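# Three arms use ropes to move a hoop between posts

## Task

Transfer the hoop off the post it sits on and onto the second post, where it must end up lying flat and encircling the loose peg on that post, and the peg must still be upright. The hoop and peg are out of every gripper's reach; the hoop can only be moved through ropes, one per bench, each ending in a metal block. The task fails if the hoop ever drops more than slightly below the top of the lower post, including while it is hanging from the ropes. Scene-frame bases (metres) and facing (degrees counter-clockwise from +x): arm1 at x=+0.08 y=+1.41 z=+1.01 facing -93; arm2 at x=-1.48 y=-0.43 z=+1.03 facing +22; arm3 at x=+1.38 y=-0.53 z=+1.01 facing +171. At the end, every gripper must release and every arm must withdraw; the result only counts if it stays in place with no robot holding anything.

## Robot and tools

Setup. Three identical i2rt Big YAM arms, named arm1, arm2 and arm3, each have six joints, a two-finger gripper and a wrist camera (arm1_cam_wrist, arm2_cam_wrist, arm3_cam_wrist). Two fixed room cameras are cam_low and cam_top. A hand can reach roughly 1.0 m out from its joint-1 axis. The arms act independently: one stalling does not pause the others.

Frame. Everything uses a single scene frame with its origin on the floor and +z upward. The hand point is halfway between the fingertips; the hand's z axis runs along the fingers and its y axis is the opening direction. Base positions and facings are in the task text.

execute_actions. Argument actions is a list holding one action or none. An action is an object keyed by robot name; each robot entry holds joints, an object of absolute joint targets (not offsets) by name. Each arm has its own entry. Names, units and ranges: joint1_rad -2.879 to 2.879 (base yaw, positive counter-clockwise seen from above, 0 points the arm along its base facing); joint2_rad 0 to 3.141 (shoulder, 0 means upper arm lies back roughly level, rising values lift it up then forward); joint3_rad 0 to 3.019 (elbow, 0 folded, larger opens); joint4_rad -1.692 to 1.57 (hand pitch, positive tips fingers up); joint5_rad -1.57 to 1.57 (hand side swing, positive to the arm's right); joint6_rad -2.094 to 2.094 (hand roll, positive clockwise viewed from behind); gripper_m 0 to 0.093 metres of fingertip gap. Tolerances for counting a joint as arrived: ±0.045, ±0.14, ±0.09, ±0.055, ±0.03, ±0.035, and ±0.003 for the gripper. Motions in one action start together and may finish at different times; one action runs at most 15 s. Joints or arms you omit may keep driving toward earlier targets. An unknown key or out-of-range number rejects the whole call with no motion. Example: {"arm1": {"joints": {"gripper_m": 0.05}}, "arm2": {"joints": {"joint1_rad": 0.3}}}. Optional cameras lists which images to return (names above, or "all"; null or omitted means all, [] means none). An empty actions list just reports state and images. Since joints move at different speeds, the hand can sweep a wide path between postures.

wait: seconds 0 to 10; commands nothing, returns state and images.

zoom_image: camera plus region [x0, y0, x1, y1] in pixels of that camera's latest full image, origin top-left, up to 504 by 504.

finished_scene: scene number; ends the scene irreversibly and reports success. Call it only once the hoop is settled and all grippers are open and clear. A reply with no tool call ends the run.

Reading results. joint_positions gives joint angles; joint torques are total drive outputs per arm joint, offset, scaled and noisy, nonzero even in free air, so treat them as rough load hints. joint_status per commanded joint: off_target means it stopped short and may still be pushing; contact_stop or time_out means it dropped its target and holds where it stopped, though after time_out a joint may keep a target within 0.375, 0.375, 0.113, 0.225, 0.075, 0.3 rad (joints 1 to 6) of its position and continue pushing, listed in on_its_own; not_followed means a self/inter-arm collision check refused the arm's targets (a cause: line explains), and they may be retried on later actions until valid targets are sent. The gripper part still executes. on_its_own describes uncommanded behaviour; held at is the held target, not the actual position. To relieve a pushing joint, command its reported position. Tiny target changes may not move a joint, and a joint carrying load sags. If a result reports a stop, the rest of that reply's motion calls are skipped. MOTOR HOT appears at 85 °C; at 100 °C an OVER-TEMPERATURE FAULT drops that arm and its gripper until it cools, shown as limit_stop_at_motor_heat; resend targets afterward. Heat builds while holding loads, even during thinking, and partly persists into the next scene.

Cameras. Calibration (K, distortion D, T_world_to_cam, pos_world) is given per camera; room cameras may be off by up to about 2.3 degrees and 9 mm, and wrist camera poses derive from joint readings so can be worse. With joints 1 and 6 at 0 and the hand level forward, the wrist camera is above the hand looking at the fingertips.

Cautions. The robot keeps thinking-time holding its last command. Grab the metal blocks, never reach for hoop or peg. Keep the hoop high enough throughout; coordinate the three ropes so it never sags below the lower post's top, and lower it flat over the peg without toppling it. A Big YAM does not stop on contact and can push hard; avoid shoving, slamming, dropping blocks, and knocking anything out of the work area or to the floor. Arms pressing hard on each other fails the run, and the anti-collision check ignores fingers, gripper housings and wrist cameras and may react late, so keep arms apart. Loose objects may occasionally be nudged by outside disturbances.

Each tool is called after "Request:" as a command line: name --argument value for each argument, lists and objects as JSON in quotes; but a table of rows of numbers goes row by row, as --pt "numbers of a row", without its own name.

## Session

Request:
execute_actions --actions '[]'

Scene clock: 0.00 s.
Joint torques (N m, as the arm reports them, + toward a larger angle): no reading
arm1.joint_positions: joint1_rad=-0.659 joint2_rad=+0.633 joint3_rad=+1.408 joint4_rad=-1.247 joint5_rad=-0.089 joint6_rad=+0.345 gripper_m=+0.095
arm1.joint_status: not commanded
arm1.hand: x=-0.0692 y=+1.2162 z=+1.5719 quat_wxyz=(-0.328, -0.818, -0.241, +0.407) (m; scene frame)
arm2.joint_positions: joint1_rad=-0.100 joint2_rad=+0.596 joint3_rad=+1.345 joint4_rad=-1.359 joint5_rad=+0.017 joint6_rad=+0.258 gripper_m=+0.094
arm2.joint_status: not commanded
arm2.hand: x=-1.2597 y=-0.3657 z=+1.5531 quat_wxyz=(-0.447, +0.011, -0.887, -0.118) (m; scene frame)
arm3.joint_positions: joint1_rad=+0.298 joint2_rad=+0.554 joint3_rad=+1.643 joint4_rad=-1.455 joint5_rad=-0.085 joint6_rad=-0.294 gripper_m=+0.094
arm3.joint_status: not commanded
arm3.hand: x=+1.2379 y=-0.5661 z=+1.6509 quat_wxyz=(-0.008, +0.798, +0.200, -0.568) (m; scene frame)
pictures: arm1_cam_wrist, arm2_cam_wrist, arm3_cam_wrist, cam_low, cam_top
Images, in order (width x height): arm1_cam_wrist 616x616, arm2_cam_wrist 616x616, arm3_cam_wrist 616x616, cam_low 672x504, cam_top 672x504.

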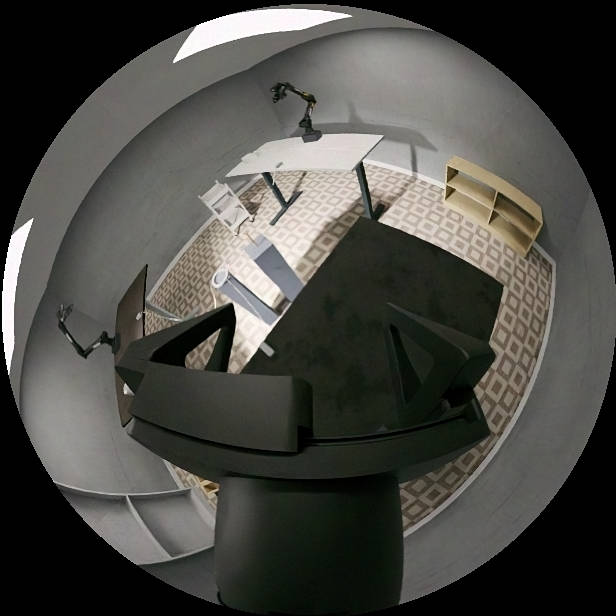

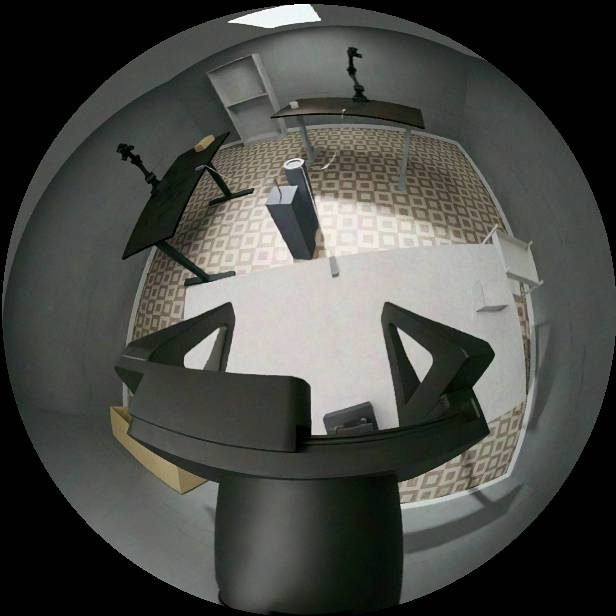

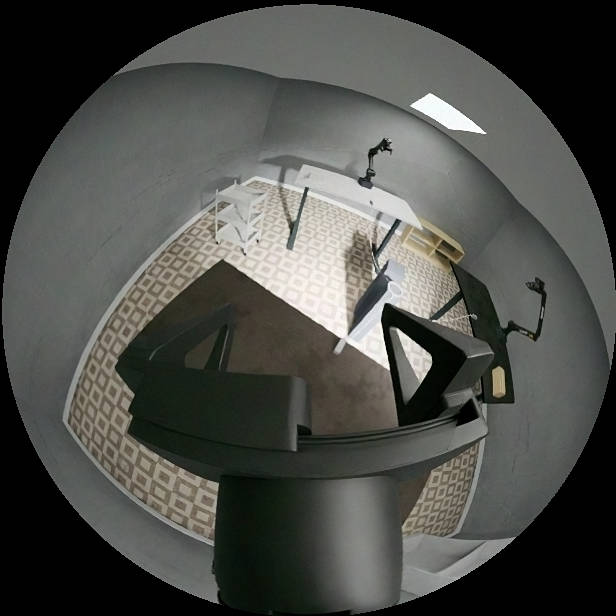

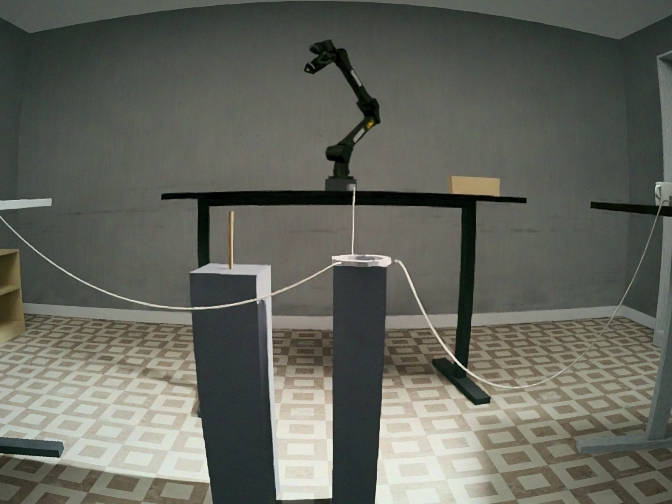

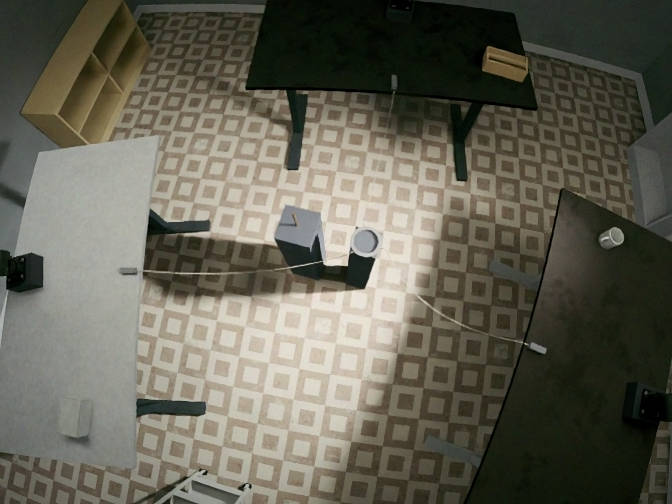

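Request:
execute_actions --actions '[{"arm1":{"joints":{"joint1_rad":0.172,"joint2_rad":1.6,"joint3_rad":1.4,"joint4_rad":-1.37,"joint5_rad":0,"joint6_rad":0}},"arm2":{"joints":{"joint1_rad":-0.187,"joint2_rad":1.9,"joint3_rad":1.8,"joint4_rad":-1.47,"joint5_rad":0,"joint6_rad":0}},"arm3":{"joints":{"joint1_rad":-0.227,"joint2_rad":1.7,"joint3_rad":1.3,"joint4_rad":-0.9,"joint5_rad":0,"joint6_rad":0}}}]'

Scene clock: 13.77 s.
Joint torques (N m, as the arm reports them, + toward a larger angle): arm1=[ -0.86 -15.19   8.95   0.03   0.04  -0.06] | arm2=[ -1.58 -18.46   9.59   0.02  -0.1   -0.27] | arm3=[  0.13 -14.44   8.69   1.74   0.02   0.22]
arm1.joint_positions: joint1_rad=+0.178 joint2_rad=+1.597 joint3_rad=+1.395 joint4_rad=-1.356 joint5_rad=+0.000 joint6_rad=+0.016 gripper_m=+0.095
arm1.joint_status: all done
arm1.hand: x=+0.1426 y=+0.9413 z=+1.1920 quat_wxyz=(-0.005, -0.665, -0.747, +0.004) (m; scene frame)
arm2.joint_positions: joint1_rad=-0.182 joint2_rad=+1.912 joint3_rad=+1.791 joint4_rad=-1.464 joint5_rad=+0.004 joint6_rad=+0.012 gripper_m=+0.094
arm2.joint_status: all done
arm2.hand: x=-0.9029 y=-0.3067 z=+1.2077 quat_wxyz=(+0.006, +0.098, -0.995, +0.003) (m; scene frame)
arm3.joint_positions: joint1_rad=-0.226 joint2_rad=+1.695 joint3_rad=+1.285 joint4_rad=-0.919 joint5_rad=-0.001 joint6_rad=-0.013 gripper_m=+0.094
arm3.joint_status: all done
arm3.hand: x=+0.8701 y=-0.3288 z=+1.1196 quat_wxyz=(-0.023, +0.976, -0.183, -0.119) (m; scene frame)
pictures: arm1_cam_wrist, arm2_cam_wrist, arm3_cam_wrist, cam_low, cam_top
camera_calibration (this result's frames):
arm1_cam_wrist: T_world_to_cam=[[-0.993705, -0.111936, 0.00448787, 0.243211], [-0.0888817, 0.81216, 0.576624, -1.43294], [-0.0681899, 0.572596, -0.816997, 0.564369], [0, 0, 0, 1]] pos_world=[0.152802, 0.867845, 1.28626]
arm2_cam_wrist: T_world_to_cam=[[0.206161, -0.97817, 0.0260826, -0.149124], [-0.787929, -0.150142, 0.597181, -1.46654], [-0.580229, -0.143667, -0.801682, 0.52131], [0, 0, 0, 1]] pos_world=[-0.822303, -0.291162, 1.2976]
arm3_cam_wrist: T_world_to_cam=[[0.362243, 0.932083, 0.0010289, -0.00384942], [0.870581, -0.338735, 0.356858, -1.26541], [0.332969, -0.128373, -0.934158, 0.839198], [0, 0, 0, 1]] pos_world=[0.823611, -0.317321, 1.23552]
Images, in order (width x height): arm1_cam_wrist 616x616, arm2_cam_wrist 616x616, arm3_cam_wrist 616x616, cam_low 672x504, cam_top 672x504.

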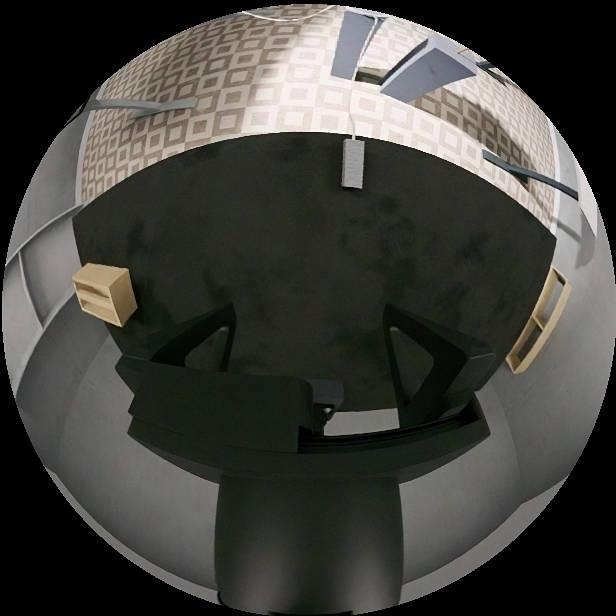

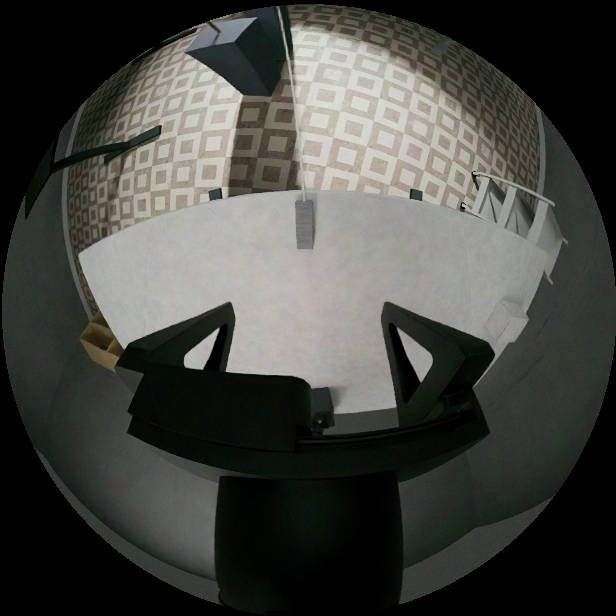

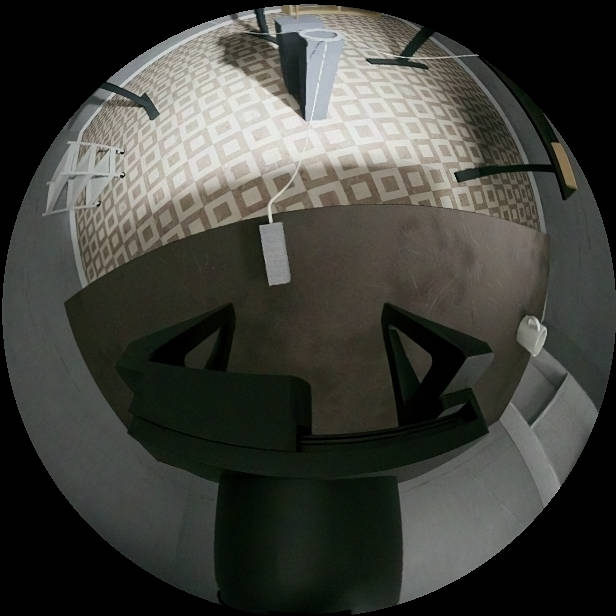

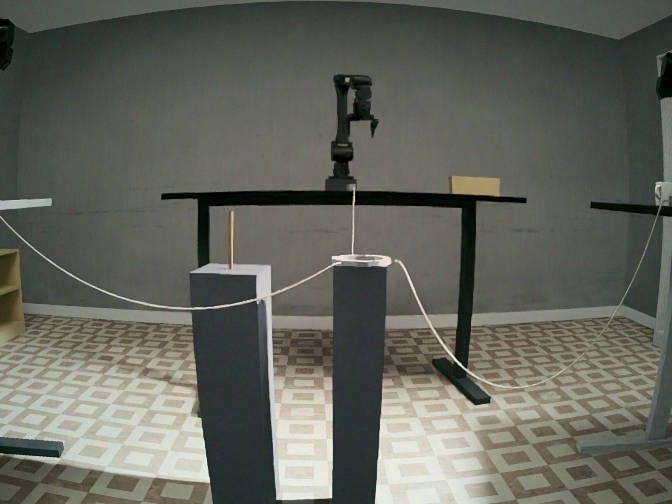

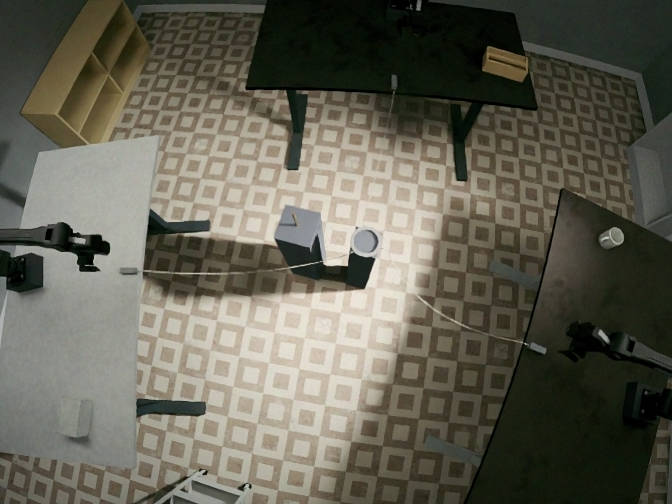

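Request:
execute_actions --actions '[{"arm1":{"joints":{"joint1_rad":0.07,"joint2_rad":1.981,"joint3_rad":1.494,"joint4_rad":-1.084}},"arm2":{"joints":{"joint2_rad":2.025,"joint3_rad":1.56,"joint4_rad":-1.106}},"arm3":{"joints":{"joint1_rad":-0.145,"joint2_rad":1.963,"joint3_rad":1.469,"joint4_rad":-1.077}}}]'

Scene clock: 29.30 s.
Joint torques (N m, as the arm reports them, + toward a larger angle): arm1=[  0.   -21.56   8.89   1.23   0.04  -0.05] | arm2=[ -2.33 -18.69   8.19   0.59  -0.13  -0.32] | arm3=[  0.36 -18.18   9.01  -0.47   0.01   0.21]
arm1.joint_positions: joint1_rad=+0.064 joint2_rad=+1.989 joint3_rad=+1.477 joint4_rad=-1.098 joint5_rad=+0.000 joint6_rad=+0.015 gripper_m=+0.095
arm1.joint_status: all done
arm1.hand: x=+0.0898 y=+0.8533 z=+1.0233 quat_wxyz=(+0.014, -0.706, -0.708, -0.014) (m; scene frame)
arm2.joint_positions: joint1_rad=-0.182 joint2_rad=+2.037 joint3_rad=+1.554 joint4_rad=-1.115 joint5_rad=+0.004 joint6_rad=+0.012 gripper_m=+0.094
arm2.joint_status: all done
arm2.hand: x=-0.9064 y=-0.3075 z=+1.0504 quat_wxyz=(+0.012, +0.098, -0.995, +0.004) (m; scene frame)
arm3.joint_positions: joint1_rad=-0.144 joint2_rad=+1.972 joint3_rad=+1.436 joint4_rad=-1.064 joint5_rad=+0.000 joint6_rad=-0.012 gripper_m=+0.094
arm3.joint_status: all done
arm3.hand: x=+0.8474 y=-0.3683 z=+1.0242 quat_wxyz=(+0.003, +0.989, -0.144, +0.014) (m; scene frame)
pictures: arm1_cam_wrist, arm2_cam_wrist, arm3_cam_wrist, cam_low, cam_top
camera_calibration (this result's frames):
arm1_cam_wrist: T_world_to_cam=[[-0.999985, 0.00048184, 0.00538642, 0.0853723], [0.00370876, 0.785998, 0.618218, -1.29745], [-0.00393584, 0.618228, -0.785989, 0.396871], [0, 0, 0, 1]] pos_world=[0.091745, 0.774393, 1.11358]
arm2_cam_wrist: T_world_to_cam=[[0.206457, -0.978107, 0.0261029, -0.144837], [-0.780968, -0.148656, 0.606623, -1.37863], [-0.589462, -0.145627, -0.794561, 0.37668], [0, 0, 0, 1]] pos_world=[-0.824721, -0.291753, 1.13938]
arm3_cam_wrist: T_world_to_cam=[[0.285246, 0.958452, -0.00194401, 0.119342], [0.771157, -0.2283, 0.594303, -1.34324], [0.569168, -0.171022, -0.804239, 0.403669], [0, 0, 0, 1]] pos_world=[0.772048, -0.352007, 1.12317]
Images, in order (width x height): arm1_cam_wrist 616x616, arm2_cam_wrist 616x616, arm3_cam_wrist 616x616, cam_low 672x504, cam_top 672x504.

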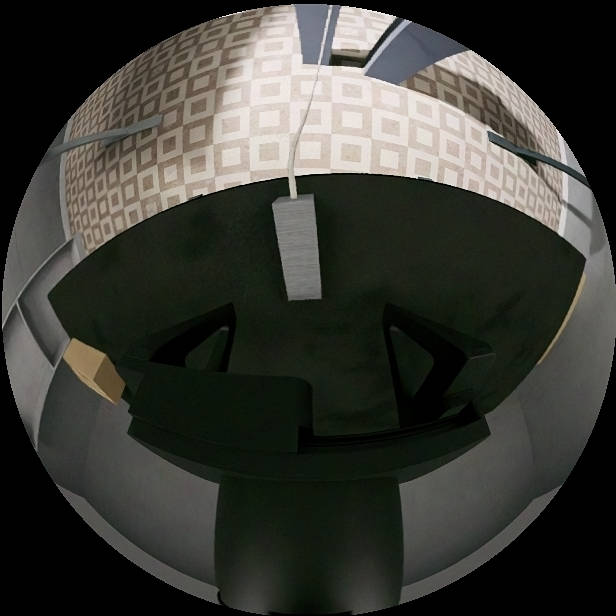

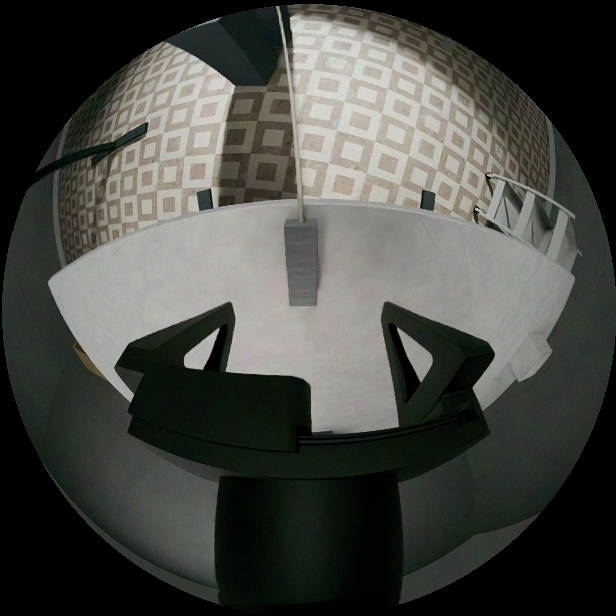

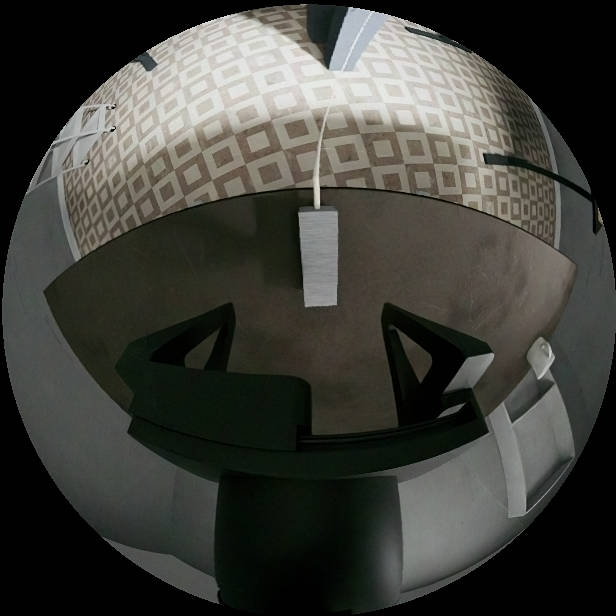

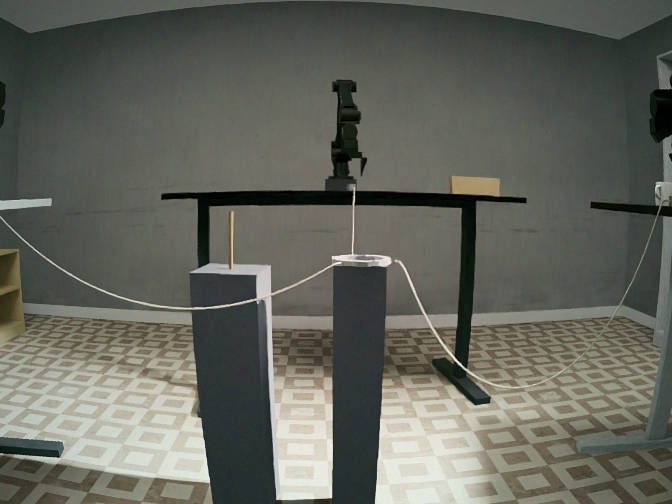

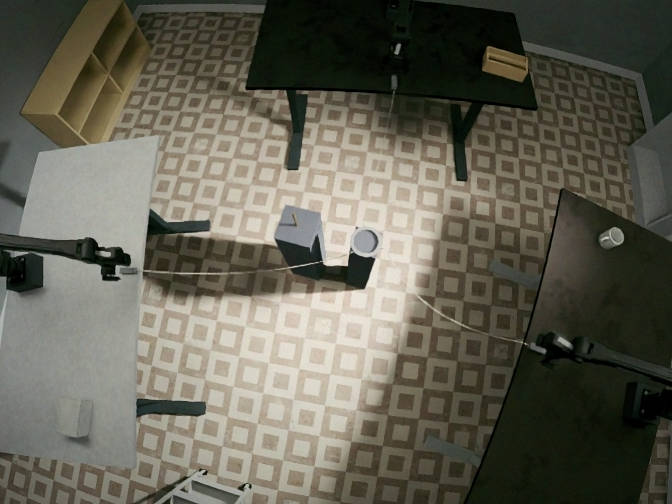

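Request:
execute_actions --actions '[{"arm1":{"joints":{"joint2_rad":2.10,"joint4_rad":-0.94}},"arm2":{"joints":{"joint2_rad":2.19,"joint4_rad":-0.99}},"arm3":{"joints":{"joint2_rad":2.085,"joint4_rad":-0.93}}}]' --cameras '["arm1_cam_wrist","arm2_cam_wrist","arm3_cam_wrist","cam_low"]'

Scene clock: 37.20 s.
Joint torques (N m, as the arm reports them, + toward a larger angle): arm1=[ -0.19 -20.56   8.44   1.23  -0.06  -0.04] | arm2=[ -1.39 -17.73   7.36   0.55   0.03  -0.25] | arm3=[  0.52 -18.24   8.36   0.97   0.05   0.2 ]
arm1.joint_positions: joint1_rad=+0.068 joint2_rad=+2.088 joint3_rad=+1.478 joint4_rad=-0.953 joint5_rad=+0.002 joint6_rad=+0.014 gripper_m=+0.095
arm1.joint_status: all done
arm1.hand: x=+0.0920 y=+0.8315 z=+0.9684 quat_wxyz=(-0.002, -0.705, -0.709, +0.003) (m; scene frame)
arm2.joint_positions: joint1_rad=-0.185 joint2_rad=+2.172 joint3_rad=+1.560 joint4_rad=-0.994 joint5_rad=+0.000 joint6_rad=+0.012 gripper_m=+0.094
arm2.joint_status: all done
arm2.hand: x=-0.8948 y=-0.3065 z=+0.9742 quat_wxyz=(+0.017, +0.097, -0.995, +0.002) (m; scene frame)
arm3.joint_positions: joint1_rad=-0.144 joint2_rad=+2.082 joint3_rad=+1.439 joint4_rad=-0.945 joint5_rad=-0.002 joint6_rad=-0.011 gripper_m=+0.094
arm3.joint_status: all done
arm3.hand: x=+0.8336 y=-0.3641 z=+0.9652 quat_wxyz=(+0.003, +0.989, -0.145, +0.008) (m; scene frame)
pictures: arm1_cam_wrist, arm2_cam_wrist, arm3_cam_wrist, cam_low
camera_calibration (this result's frames):
arm1_cam_wrist: T_world_to_cam=[[-0.999969, -0.00384195, 0.00686427, 0.0900527], [0.000863685, 0.813718, 0.581259, -1.23336], [-0.00781875, 0.581247, -0.813689, 0.425097], [0, 0, 0, 1]] pos_world=[0.0944388, 0.756862, 1.06218]
arm2_cam_wrist: T_world_to_cam=[[0.203965, -0.978725, 0.022274, -0.142945], [-0.77543, -0.147626, 0.613934, -1.32509], [-0.597584, -0.142493, -0.789043, 0.311428], [0, 0, 0, 1]] pos_world=[-0.812252, -0.291145, 1.06243]
arm3_cam_wrist: T_world_to_cam=[[0.286718, 0.958011, -0.0029211, 0.118657], [0.777861, -0.23102, 0.584433, -1.29368], [0.559218, -0.16984, -0.811437, 0.38044], [0, 0, 0, 1]] pos_world=[0.759532, -0.347927, 1.06512]
Images, in order (width x height): arm1_cam_wrist 616x616, arm2_cam_wrist 616x616, arm3_cam_wrist 616x616, cam_low 672x504.

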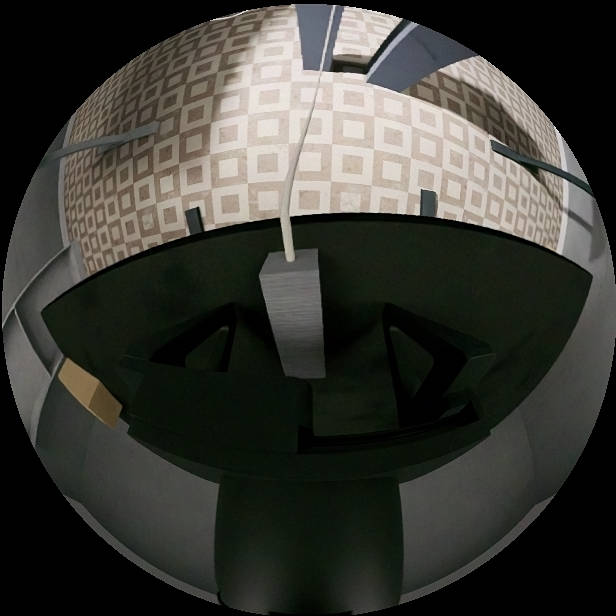

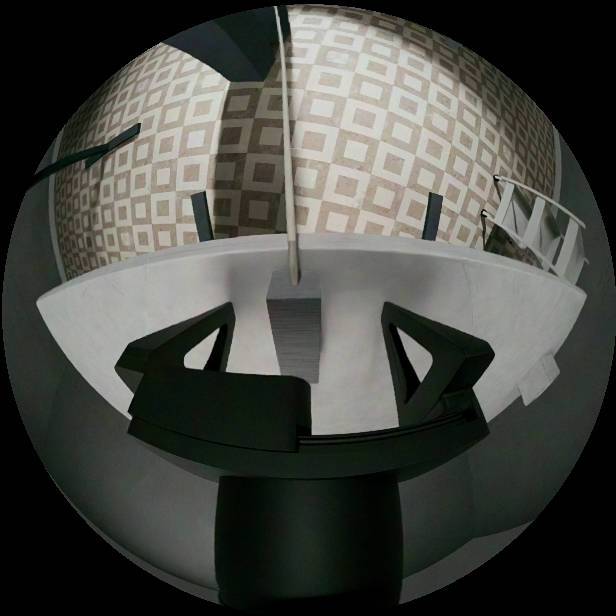

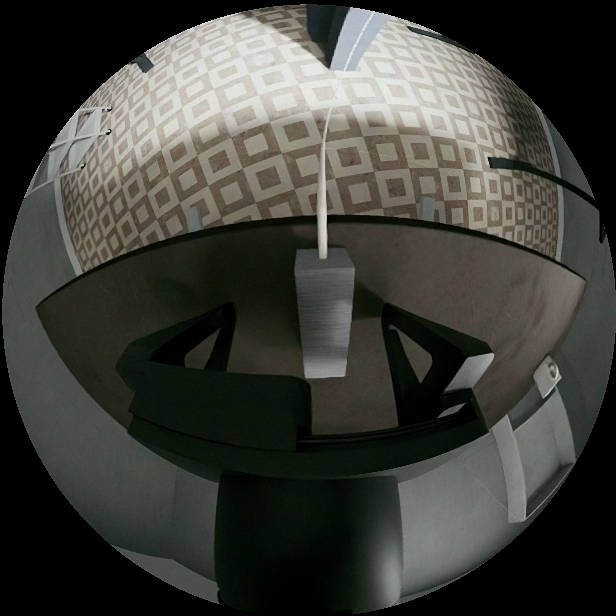

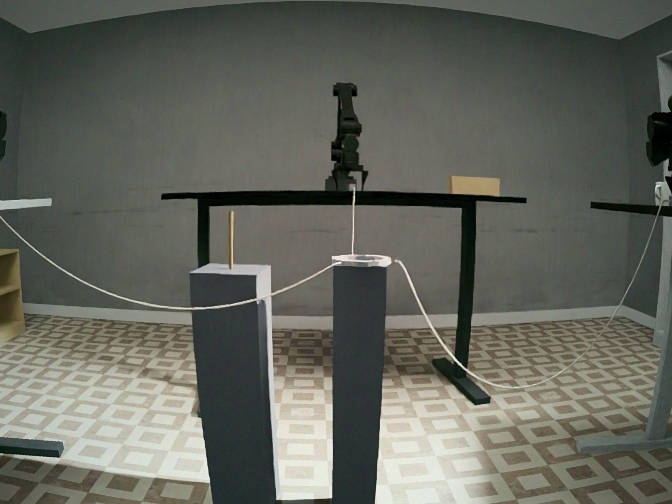

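Request:
execute_actions --actions '[{"arm1":{"joints":{"gripper_m":0}},"arm2":{"joints":{"gripper_m":0}},"arm3":{"joints":{"gripper_m":0}}}]'

Request:
zoom_image --camera "cam_top" --region '[250,180,430,315]'

Scene clock: 40.20 s.
Joint torques (N m, as the arm reports them, + toward a larger angle): arm1=[ -0.21 -20.52   8.4    1.29  -0.02  -0.03] | arm2=[ -0.59 -17.15   7.12   0.58   0.03  -0.26] | arm3=[  0.41 -18.15   8.42   0.98   0.01   0.19]
arm1.joint_positions: joint1_rad=+0.068 joint2_rad=+2.088 joint3_rad=+1.478 joint4_rad=-0.953 joint5_rad=+0.001 joint6_rad=+0.014 gripper_m=+0.025
arm1.joint_status: gripper_m off_target (ended at +0.025, target +0.000)
arm1.hand: x=+0.0922 y=+0.8315 z=+0.9684 quat_wxyz=(-0.003, -0.704, -0.710, +0.003) (m; scene frame)
arm2.joint_positions: joint1_rad=-0.185 joint2_rad=+2.172 joint3_rad=+1.560 joint4_rad=-0.994 joint5_rad=+0.000 joint6_rad=+0.010 gripper_m=+0.025
arm2.joint_status: gripper_m off_target (ended at +0.025, target +0.000)
arm2.hand: x=-0.8948 y=-0.3065 z=+0.9742 quat_wxyz=(+0.017, +0.098, -0.995, +0.002) (m; scene frame)
arm3.joint_positions: joint1_rad=-0.144 joint2_rad=+2.082 joint3_rad=+1.439 joint4_rad=-0.945 joint5_rad=-0.001 joint6_rad=-0.011 gripper_m=+0.025
arm3.joint_status: gripper_m off_target (ended at +0.025, target +0.000)
arm3.hand: x=+0.8337 y=-0.3640 z=+0.9652 quat_wxyz=(+0.002, +0.989, -0.145, +0.008) (m; scene frame)
pictures: arm1_cam_wrist, arm2_cam_wrist, arm3_cam_wrist, cam_low, cam_top
camera_calibration (this result's frames):
arm1_cam_wrist: T_world_to_cam=[[-0.999973, -0.00461378, 0.00572592, 0.0919939], [-0.000425896, 0.813704, 0.58128, -1.23325], [-0.0073411, 0.581262, -0.813684, 0.425035], [0, 0, 0, 1]] pos_world=[0.0945863, 0.756866, 1.06218]
arm2_cam_wrist: T_world_to_cam=[[0.205457, -0.978414, 0.0222215, -0.141463], [-0.775197, -0.14884, 0.613935, -1.32525], [-0.597375, -0.143363, -0.789043, 0.311349], [0, 0, 0, 1]] pos_world=[-0.812274, -0.291024, 1.06243]
arm3_cam_wrist: T_world_to_cam=[[0.287437, 0.957797, -0.00214543, 0.117101], [0.777552, -0.232036, 0.584442, -1.2938], [0.559279, -0.169658, -0.811432, 0.38045], [0, 0, 0, 1]] pos_world=[0.75956, -0.34782, 1.06511]
Images, in order (width x height): arm1_cam_wrist 616x616, arm2_cam_wrist 616x616, arm3_cam_wrist 616x616, cam_low 672x504, cam_top 672x504.

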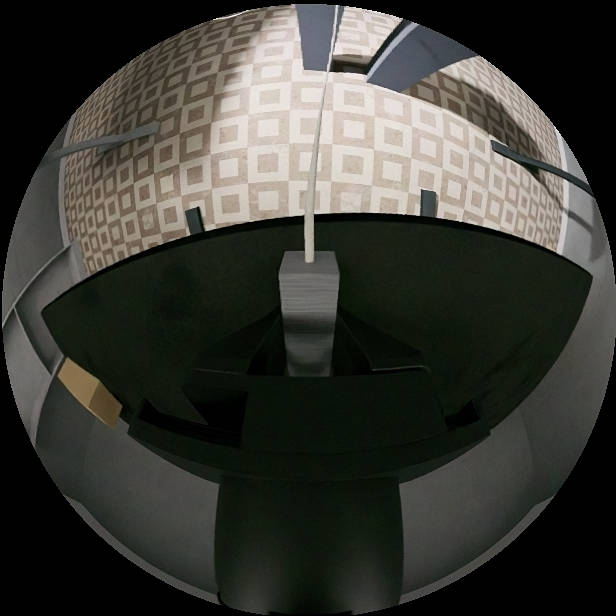

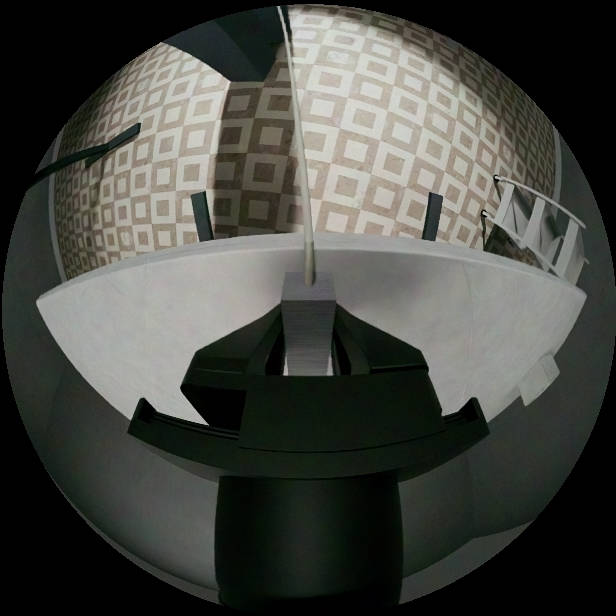

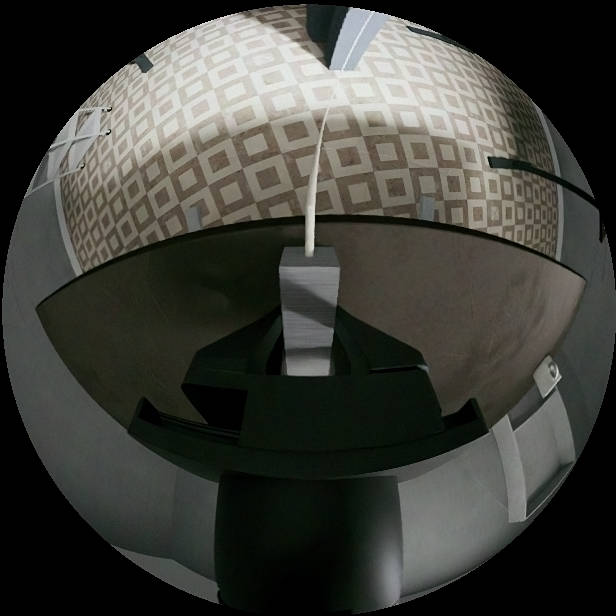

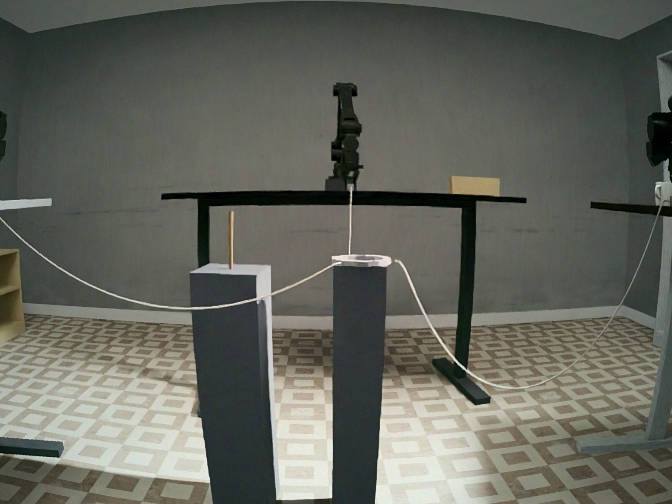

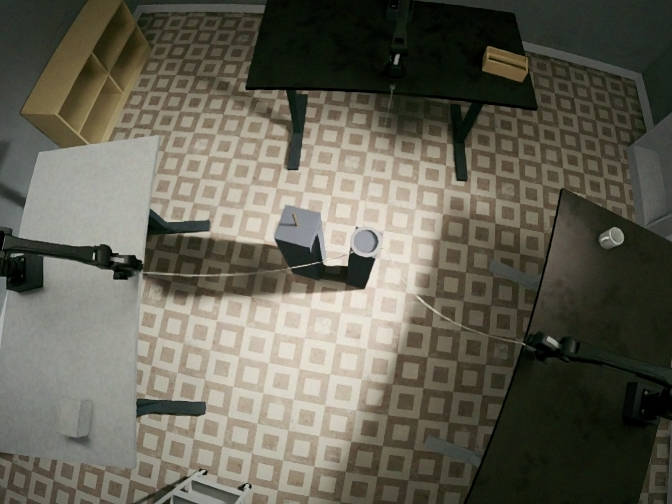

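Region (250, 180, 430, 315) of cam_top's 672x504 image, scaled by 2.800, with more detail than that image has; it fills the top 378 rows of this view, and the rest is white.

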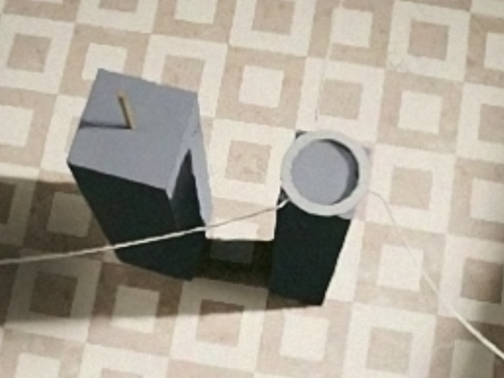

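Request:
execute_actions --actions '[{"arm1":{"joints":{"joint2_rad":1.40,"joint3_rad":1.108,"joint4_rad":-0.808}},"arm2":{"joints":{"joint2_rad":1.70,"joint3_rad":1.268,"joint4_rad":-0.667}},"arm3":{"joints":{"joint2_rad":1.262,"joint3_rad":1.004,"joint4_rad":-0.842}}}]'

Scene clock: 57.27 s.
Joint torques (N m, as the arm reports them, + toward a larger angle): arm1=[ -0.28 -11.86   8.99   2.37  -0.02  -0.03] | arm2=[ -1.15 -14.66   8.44   1.5    0.04  -0.24] | arm3=[ 0.37 -8.44  9.05  1.87  0.02  0.19]
arm1.joint_positions: joint1_rad=+0.068 joint2_rad=+1.390 joint3_rad=+1.109 joint4_rad=-0.824 joint5_rad=+0.001 joint6_rad=+0.014 gripper_m=+0.025
arm1.joint_status: all done
arm1.hand: x=+0.0904 y=+0.9165 z=+1.1967 quat_wxyz=(-0.166, -0.686, -0.690, +0.161) (m; scene frame)
arm2.joint_positions: joint1_rad=-0.185 joint2_rad=+1.697 joint3_rad=+1.272 joint4_rad=-0.675 joint5_rad=+0.000 joint6_rad=+0.010 gripper_m=+0.025
arm2.joint_status: all done
arm2.hand: x=-0.8943 y=-0.3063 z=+1.1561 quat_wxyz=(-0.233, +0.095, -0.968, -0.025) (m; scene frame)
arm3.joint_positions: joint1_rad=-0.144 joint2_rad=+1.261 joint3_rad=+0.994 joint4_rad=-0.855 joint5_rad=-0.001 joint6_rad=-0.011 gripper_m=+0.025
arm3.joint_status: all done
arm3.hand: x=+0.9499 y=-0.3998 z=+1.2025 quat_wxyz=(-0.034, +0.965, -0.141, -0.220) (m; scene frame)
pictures: arm1_cam_wrist, arm2_cam_wrist, arm3_cam_wrist, cam_low, cam_top
camera_calibration (this result's frames):
arm1_cam_wrist: T_world_to_cam=[[-0.999991, -0.00370475, -0.00209906, 0.0978024], [-0.00399458, 0.986924, 0.161138, -1.09075], [0.00147464, 0.161145, -0.98693, 1.15299], [0, 0, 0, 1]] pos_world=[0.0917441, 0.891054, 1.31389]
arm2_cam_wrist: T_world_to_cam=[[0.195016, -0.980598, 0.0198865, -0.152729], [-0.96976, -0.189747, 0.153498, -1.09075], [-0.146747, -0.0492196, -0.987949, 1.11701], [0, 0, 0, 1]] pos_world=[-0.864067, -0.301754, 1.27401]
arm3_cam_wrist: T_world_to_cam=[[0.28806, 0.957609, 0.00255084, 0.112259], [0.945618, -0.284872, 0.15702, -1.19796], [0.151091, -0.0428192, -0.987592, 1.15224], [0, 0, 0, 1]] pos_world=[0.926384, -0.399427, 1.32576]
Images, in order (width x height): arm1_cam_wrist 616x616, arm2_cam_wrist 616x616, arm3_cam_wrist 616x616, cam_low 672x504, cam_top 672x504.

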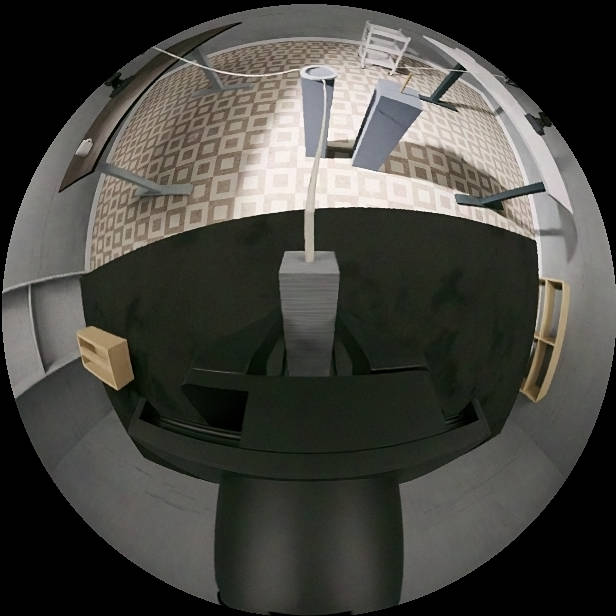

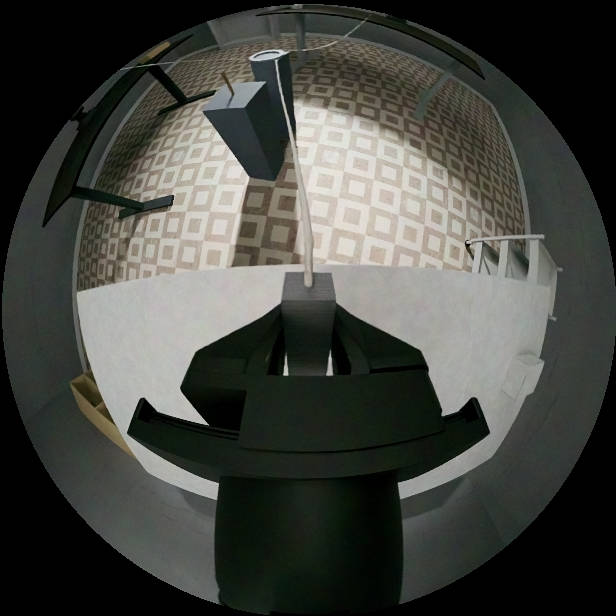

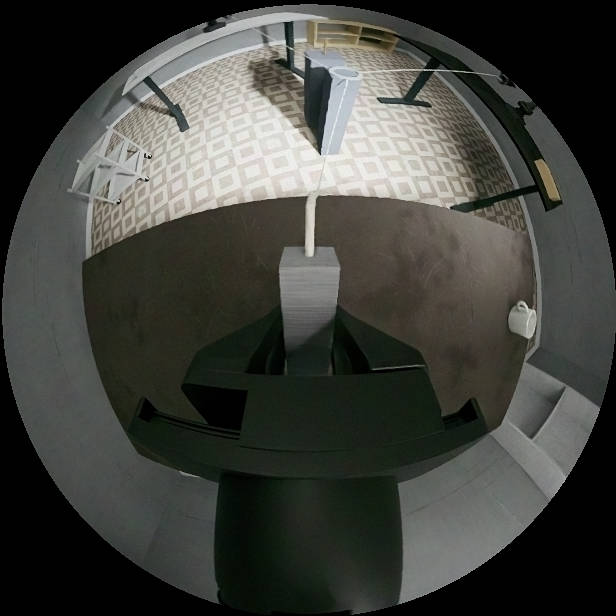

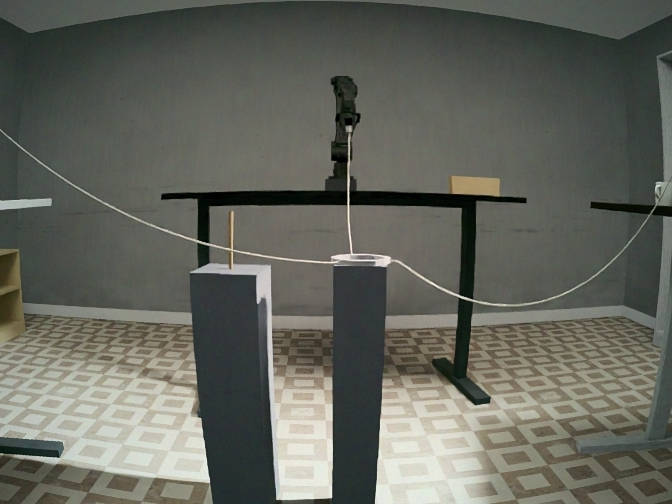

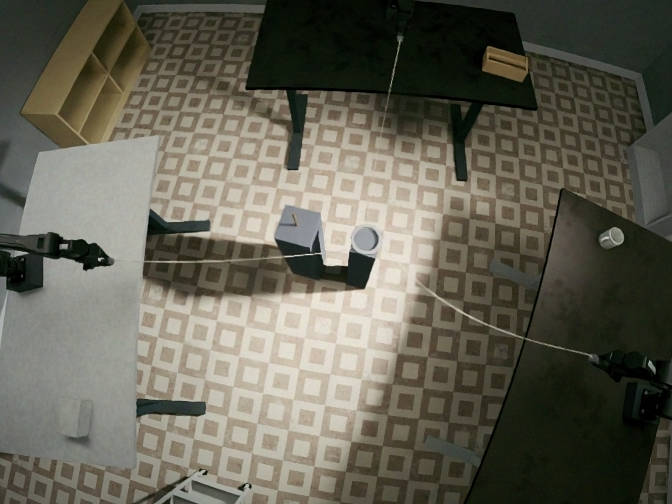

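Request:
execute_actions --actions '[{"arm1":{"joints":{"joint2_rad":1.379,"joint3_rad":1.168,"joint4_rad":-0.889}},"arm2":{"joints":{"joint2_rad":1.662,"joint3_rad":1.333,"joint4_rad":-0.771}},"arm3":{"joints":{"joint2_rad":0.912,"joint3_rad":0.906,"joint4_rad":-1.094}}}]' --cameras '["arm3_cam_wrist","cam_low","cam_top"]'

Scene clock: 67.17 s.
Joint torques (N m, as the arm reports them, + toward a larger angle): arm1=[ -0.26 -13.59  13.6    0.89  -0.02  -0.04] | arm2=[ -1.34 -15.68  13.78   0.62   0.05  -0.3 ] | arm3=[ 0.4  -2.46 10.54  0.56  0.02  0.2 ]
arm1.joint_positions: joint1_rad=+0.068 joint2_rad=+1.390 joint3_rad=+1.109 joint4_rad=-0.876 joint5_rad=+0.001 joint6_rad=+0.014 gripper_m=+0.025
arm1.joint_status: all done
arm1.hand: x=+0.0901 y=+0.9281 z=+1.1912 quat_wxyz=(-0.148, -0.690, -0.695, +0.143) (m; scene frame)
arm2.joint_positions: joint1_rad=-0.185 joint2_rad=+1.687 joint3_rad=+1.272 joint4_rad=-0.765 joint5_rad=+0.000 joint6_rad=+0.010 gripper_m=+0.025
arm2.joint_status: all done
arm2.hand: x=-0.9139 y=-0.3104 z=+1.1527 quat_wxyz=(-0.194, +0.096, -0.976, -0.021) (m; scene frame)
arm3.joint_positions: joint1_rad=-0.144 joint2_rad=+0.905 joint3_rad=+0.877 joint4_rad=-1.081 joint5_rad=-0.001 joint6_rad=-0.011 gripper_m=+0.025
arm3.joint_status: all done
arm3.hand: x=+1.0583 y=-0.4335 z=+1.2522 quat_wxyz=(-0.035, +0.963, -0.141, -0.226) (m; scene frame)
pictures: arm3_cam_wrist, cam_low, cam_top
camera_calibration (this result's frames):
arm3_cam_wrist: T_world_to_cam=[[0.288106, 0.957595, 0.00267086, 0.112955], [0.947426, -0.28545, 0.144576, -1.30443], [0.139208, -0.0391228, -0.98949, 1.2], [0, 0, 0, 1]] pos_world=[1.03626, -0.433567, 1.37567]
Images, in order (width x height): arm3_cam_wrist 616x616, cam_low 672x504, cam_top 672x504.

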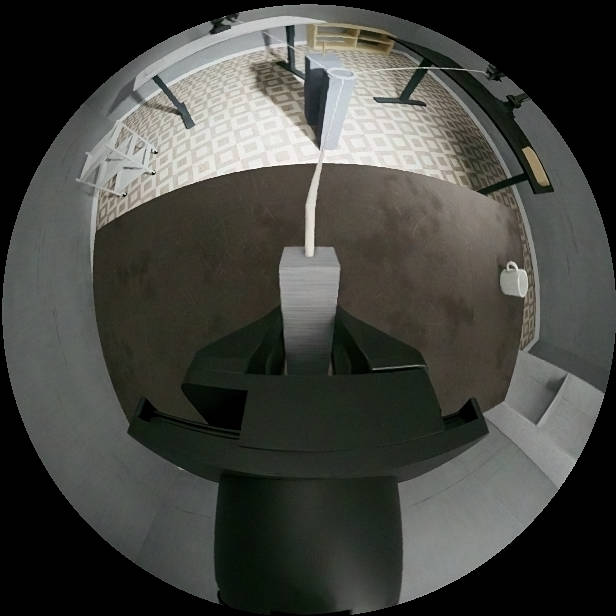

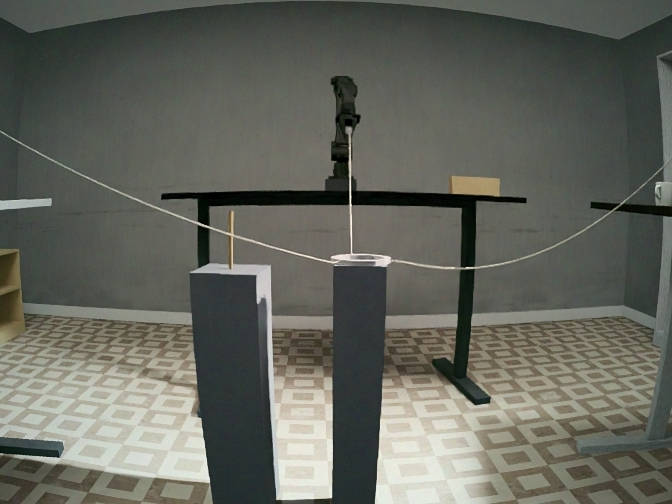

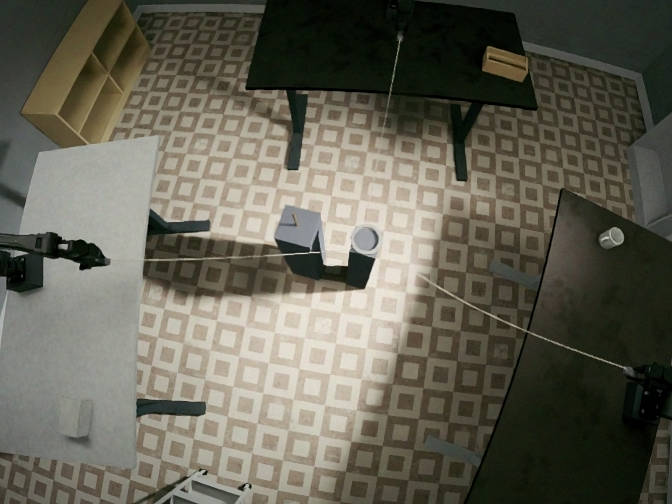

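Request:
execute_actions --actions '[{"arm1":{"joints":{"joint3_rad":1.47,"joint4_rad":-1.1}},"arm2":{"joints":{"joint2_rad":1.62,"joint3_rad":1.58,"joint4_rad":-1.0}},"arm3":{"joints":{"joint2_rad":0.96,"joint3_rad":1.27,"joint4_rad":-1.35}}}]' --cameras '["cam_low","cam_top"]'

Scene clock: 78.13 s.
Joint torques (N m, as the arm reports them, + toward a larger angle): arm1=[ -0.32 -13.69  13.11   1.06  -0.02  -0.04] | arm2=[ -2.06 -14.87  13.7    0.94   0.05  -0.25] | arm3=[ 0.66 -4.63 11.31  0.48 -0.01  0.18]
arm1.joint_positions: joint1_rad=+0.068 joint2_rad=+1.386 joint3_rad=+1.424 joint4_rad=-1.086 joint5_rad=+0.001 joint6_rad=+0.014 gripper_m=+0.025
arm1.joint_status: all done
arm1.hand: x=+0.0909 y=+0.8912 z=+1.3238 quat_wxyz=(-0.186, -0.681, -0.686, +0.180) (m; scene frame)
arm2.joint_positions: joint1_rad=-0.185 joint2_rad=+1.624 joint3_rad=+1.530 joint4_rad=-0.994 joint5_rad=+0.000 joint6_rad=+0.010 gripper_m=+0.025
arm2.joint_status: all done
arm2.hand: x=-0.8870 y=-0.3047 z=+1.2862 quat_wxyz=(-0.238, +0.095, -0.966, -0.026) (m; scene frame)
arm3.joint_positions: joint1_rad=-0.144 joint2_rad=+0.969 joint3_rad=+1.226 joint4_rad=-1.336 joint5_rad=+0.000 joint6_rad=-0.010 gripper_m=+0.025
arm3.joint_status: all done
arm3.hand: x=+1.0431 y=-0.4285 z=+1.3739 quat_wxyz=(-0.037, +0.960, -0.141, -0.240) (m; scene frame)
pictures: cam_low, cam_top
Images, in order (width x height): cam_low 672x504, cam_top 672x504.

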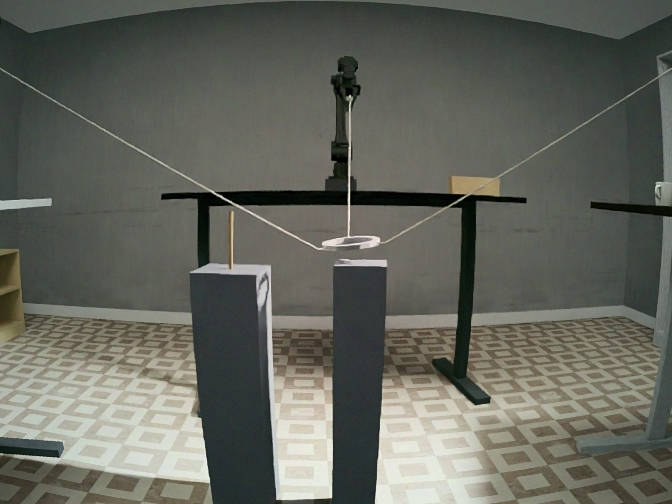

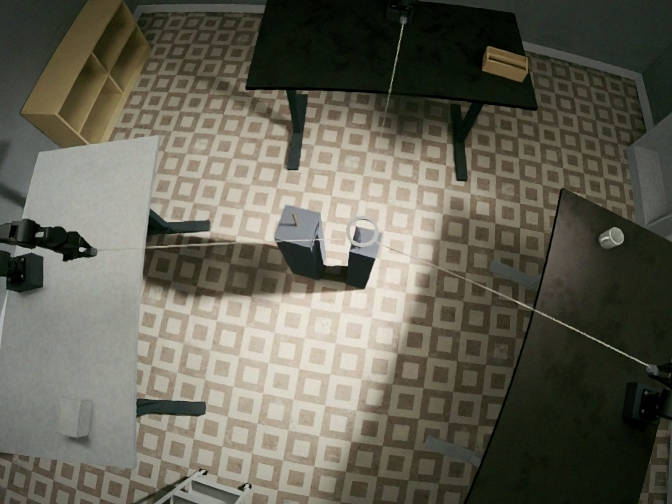

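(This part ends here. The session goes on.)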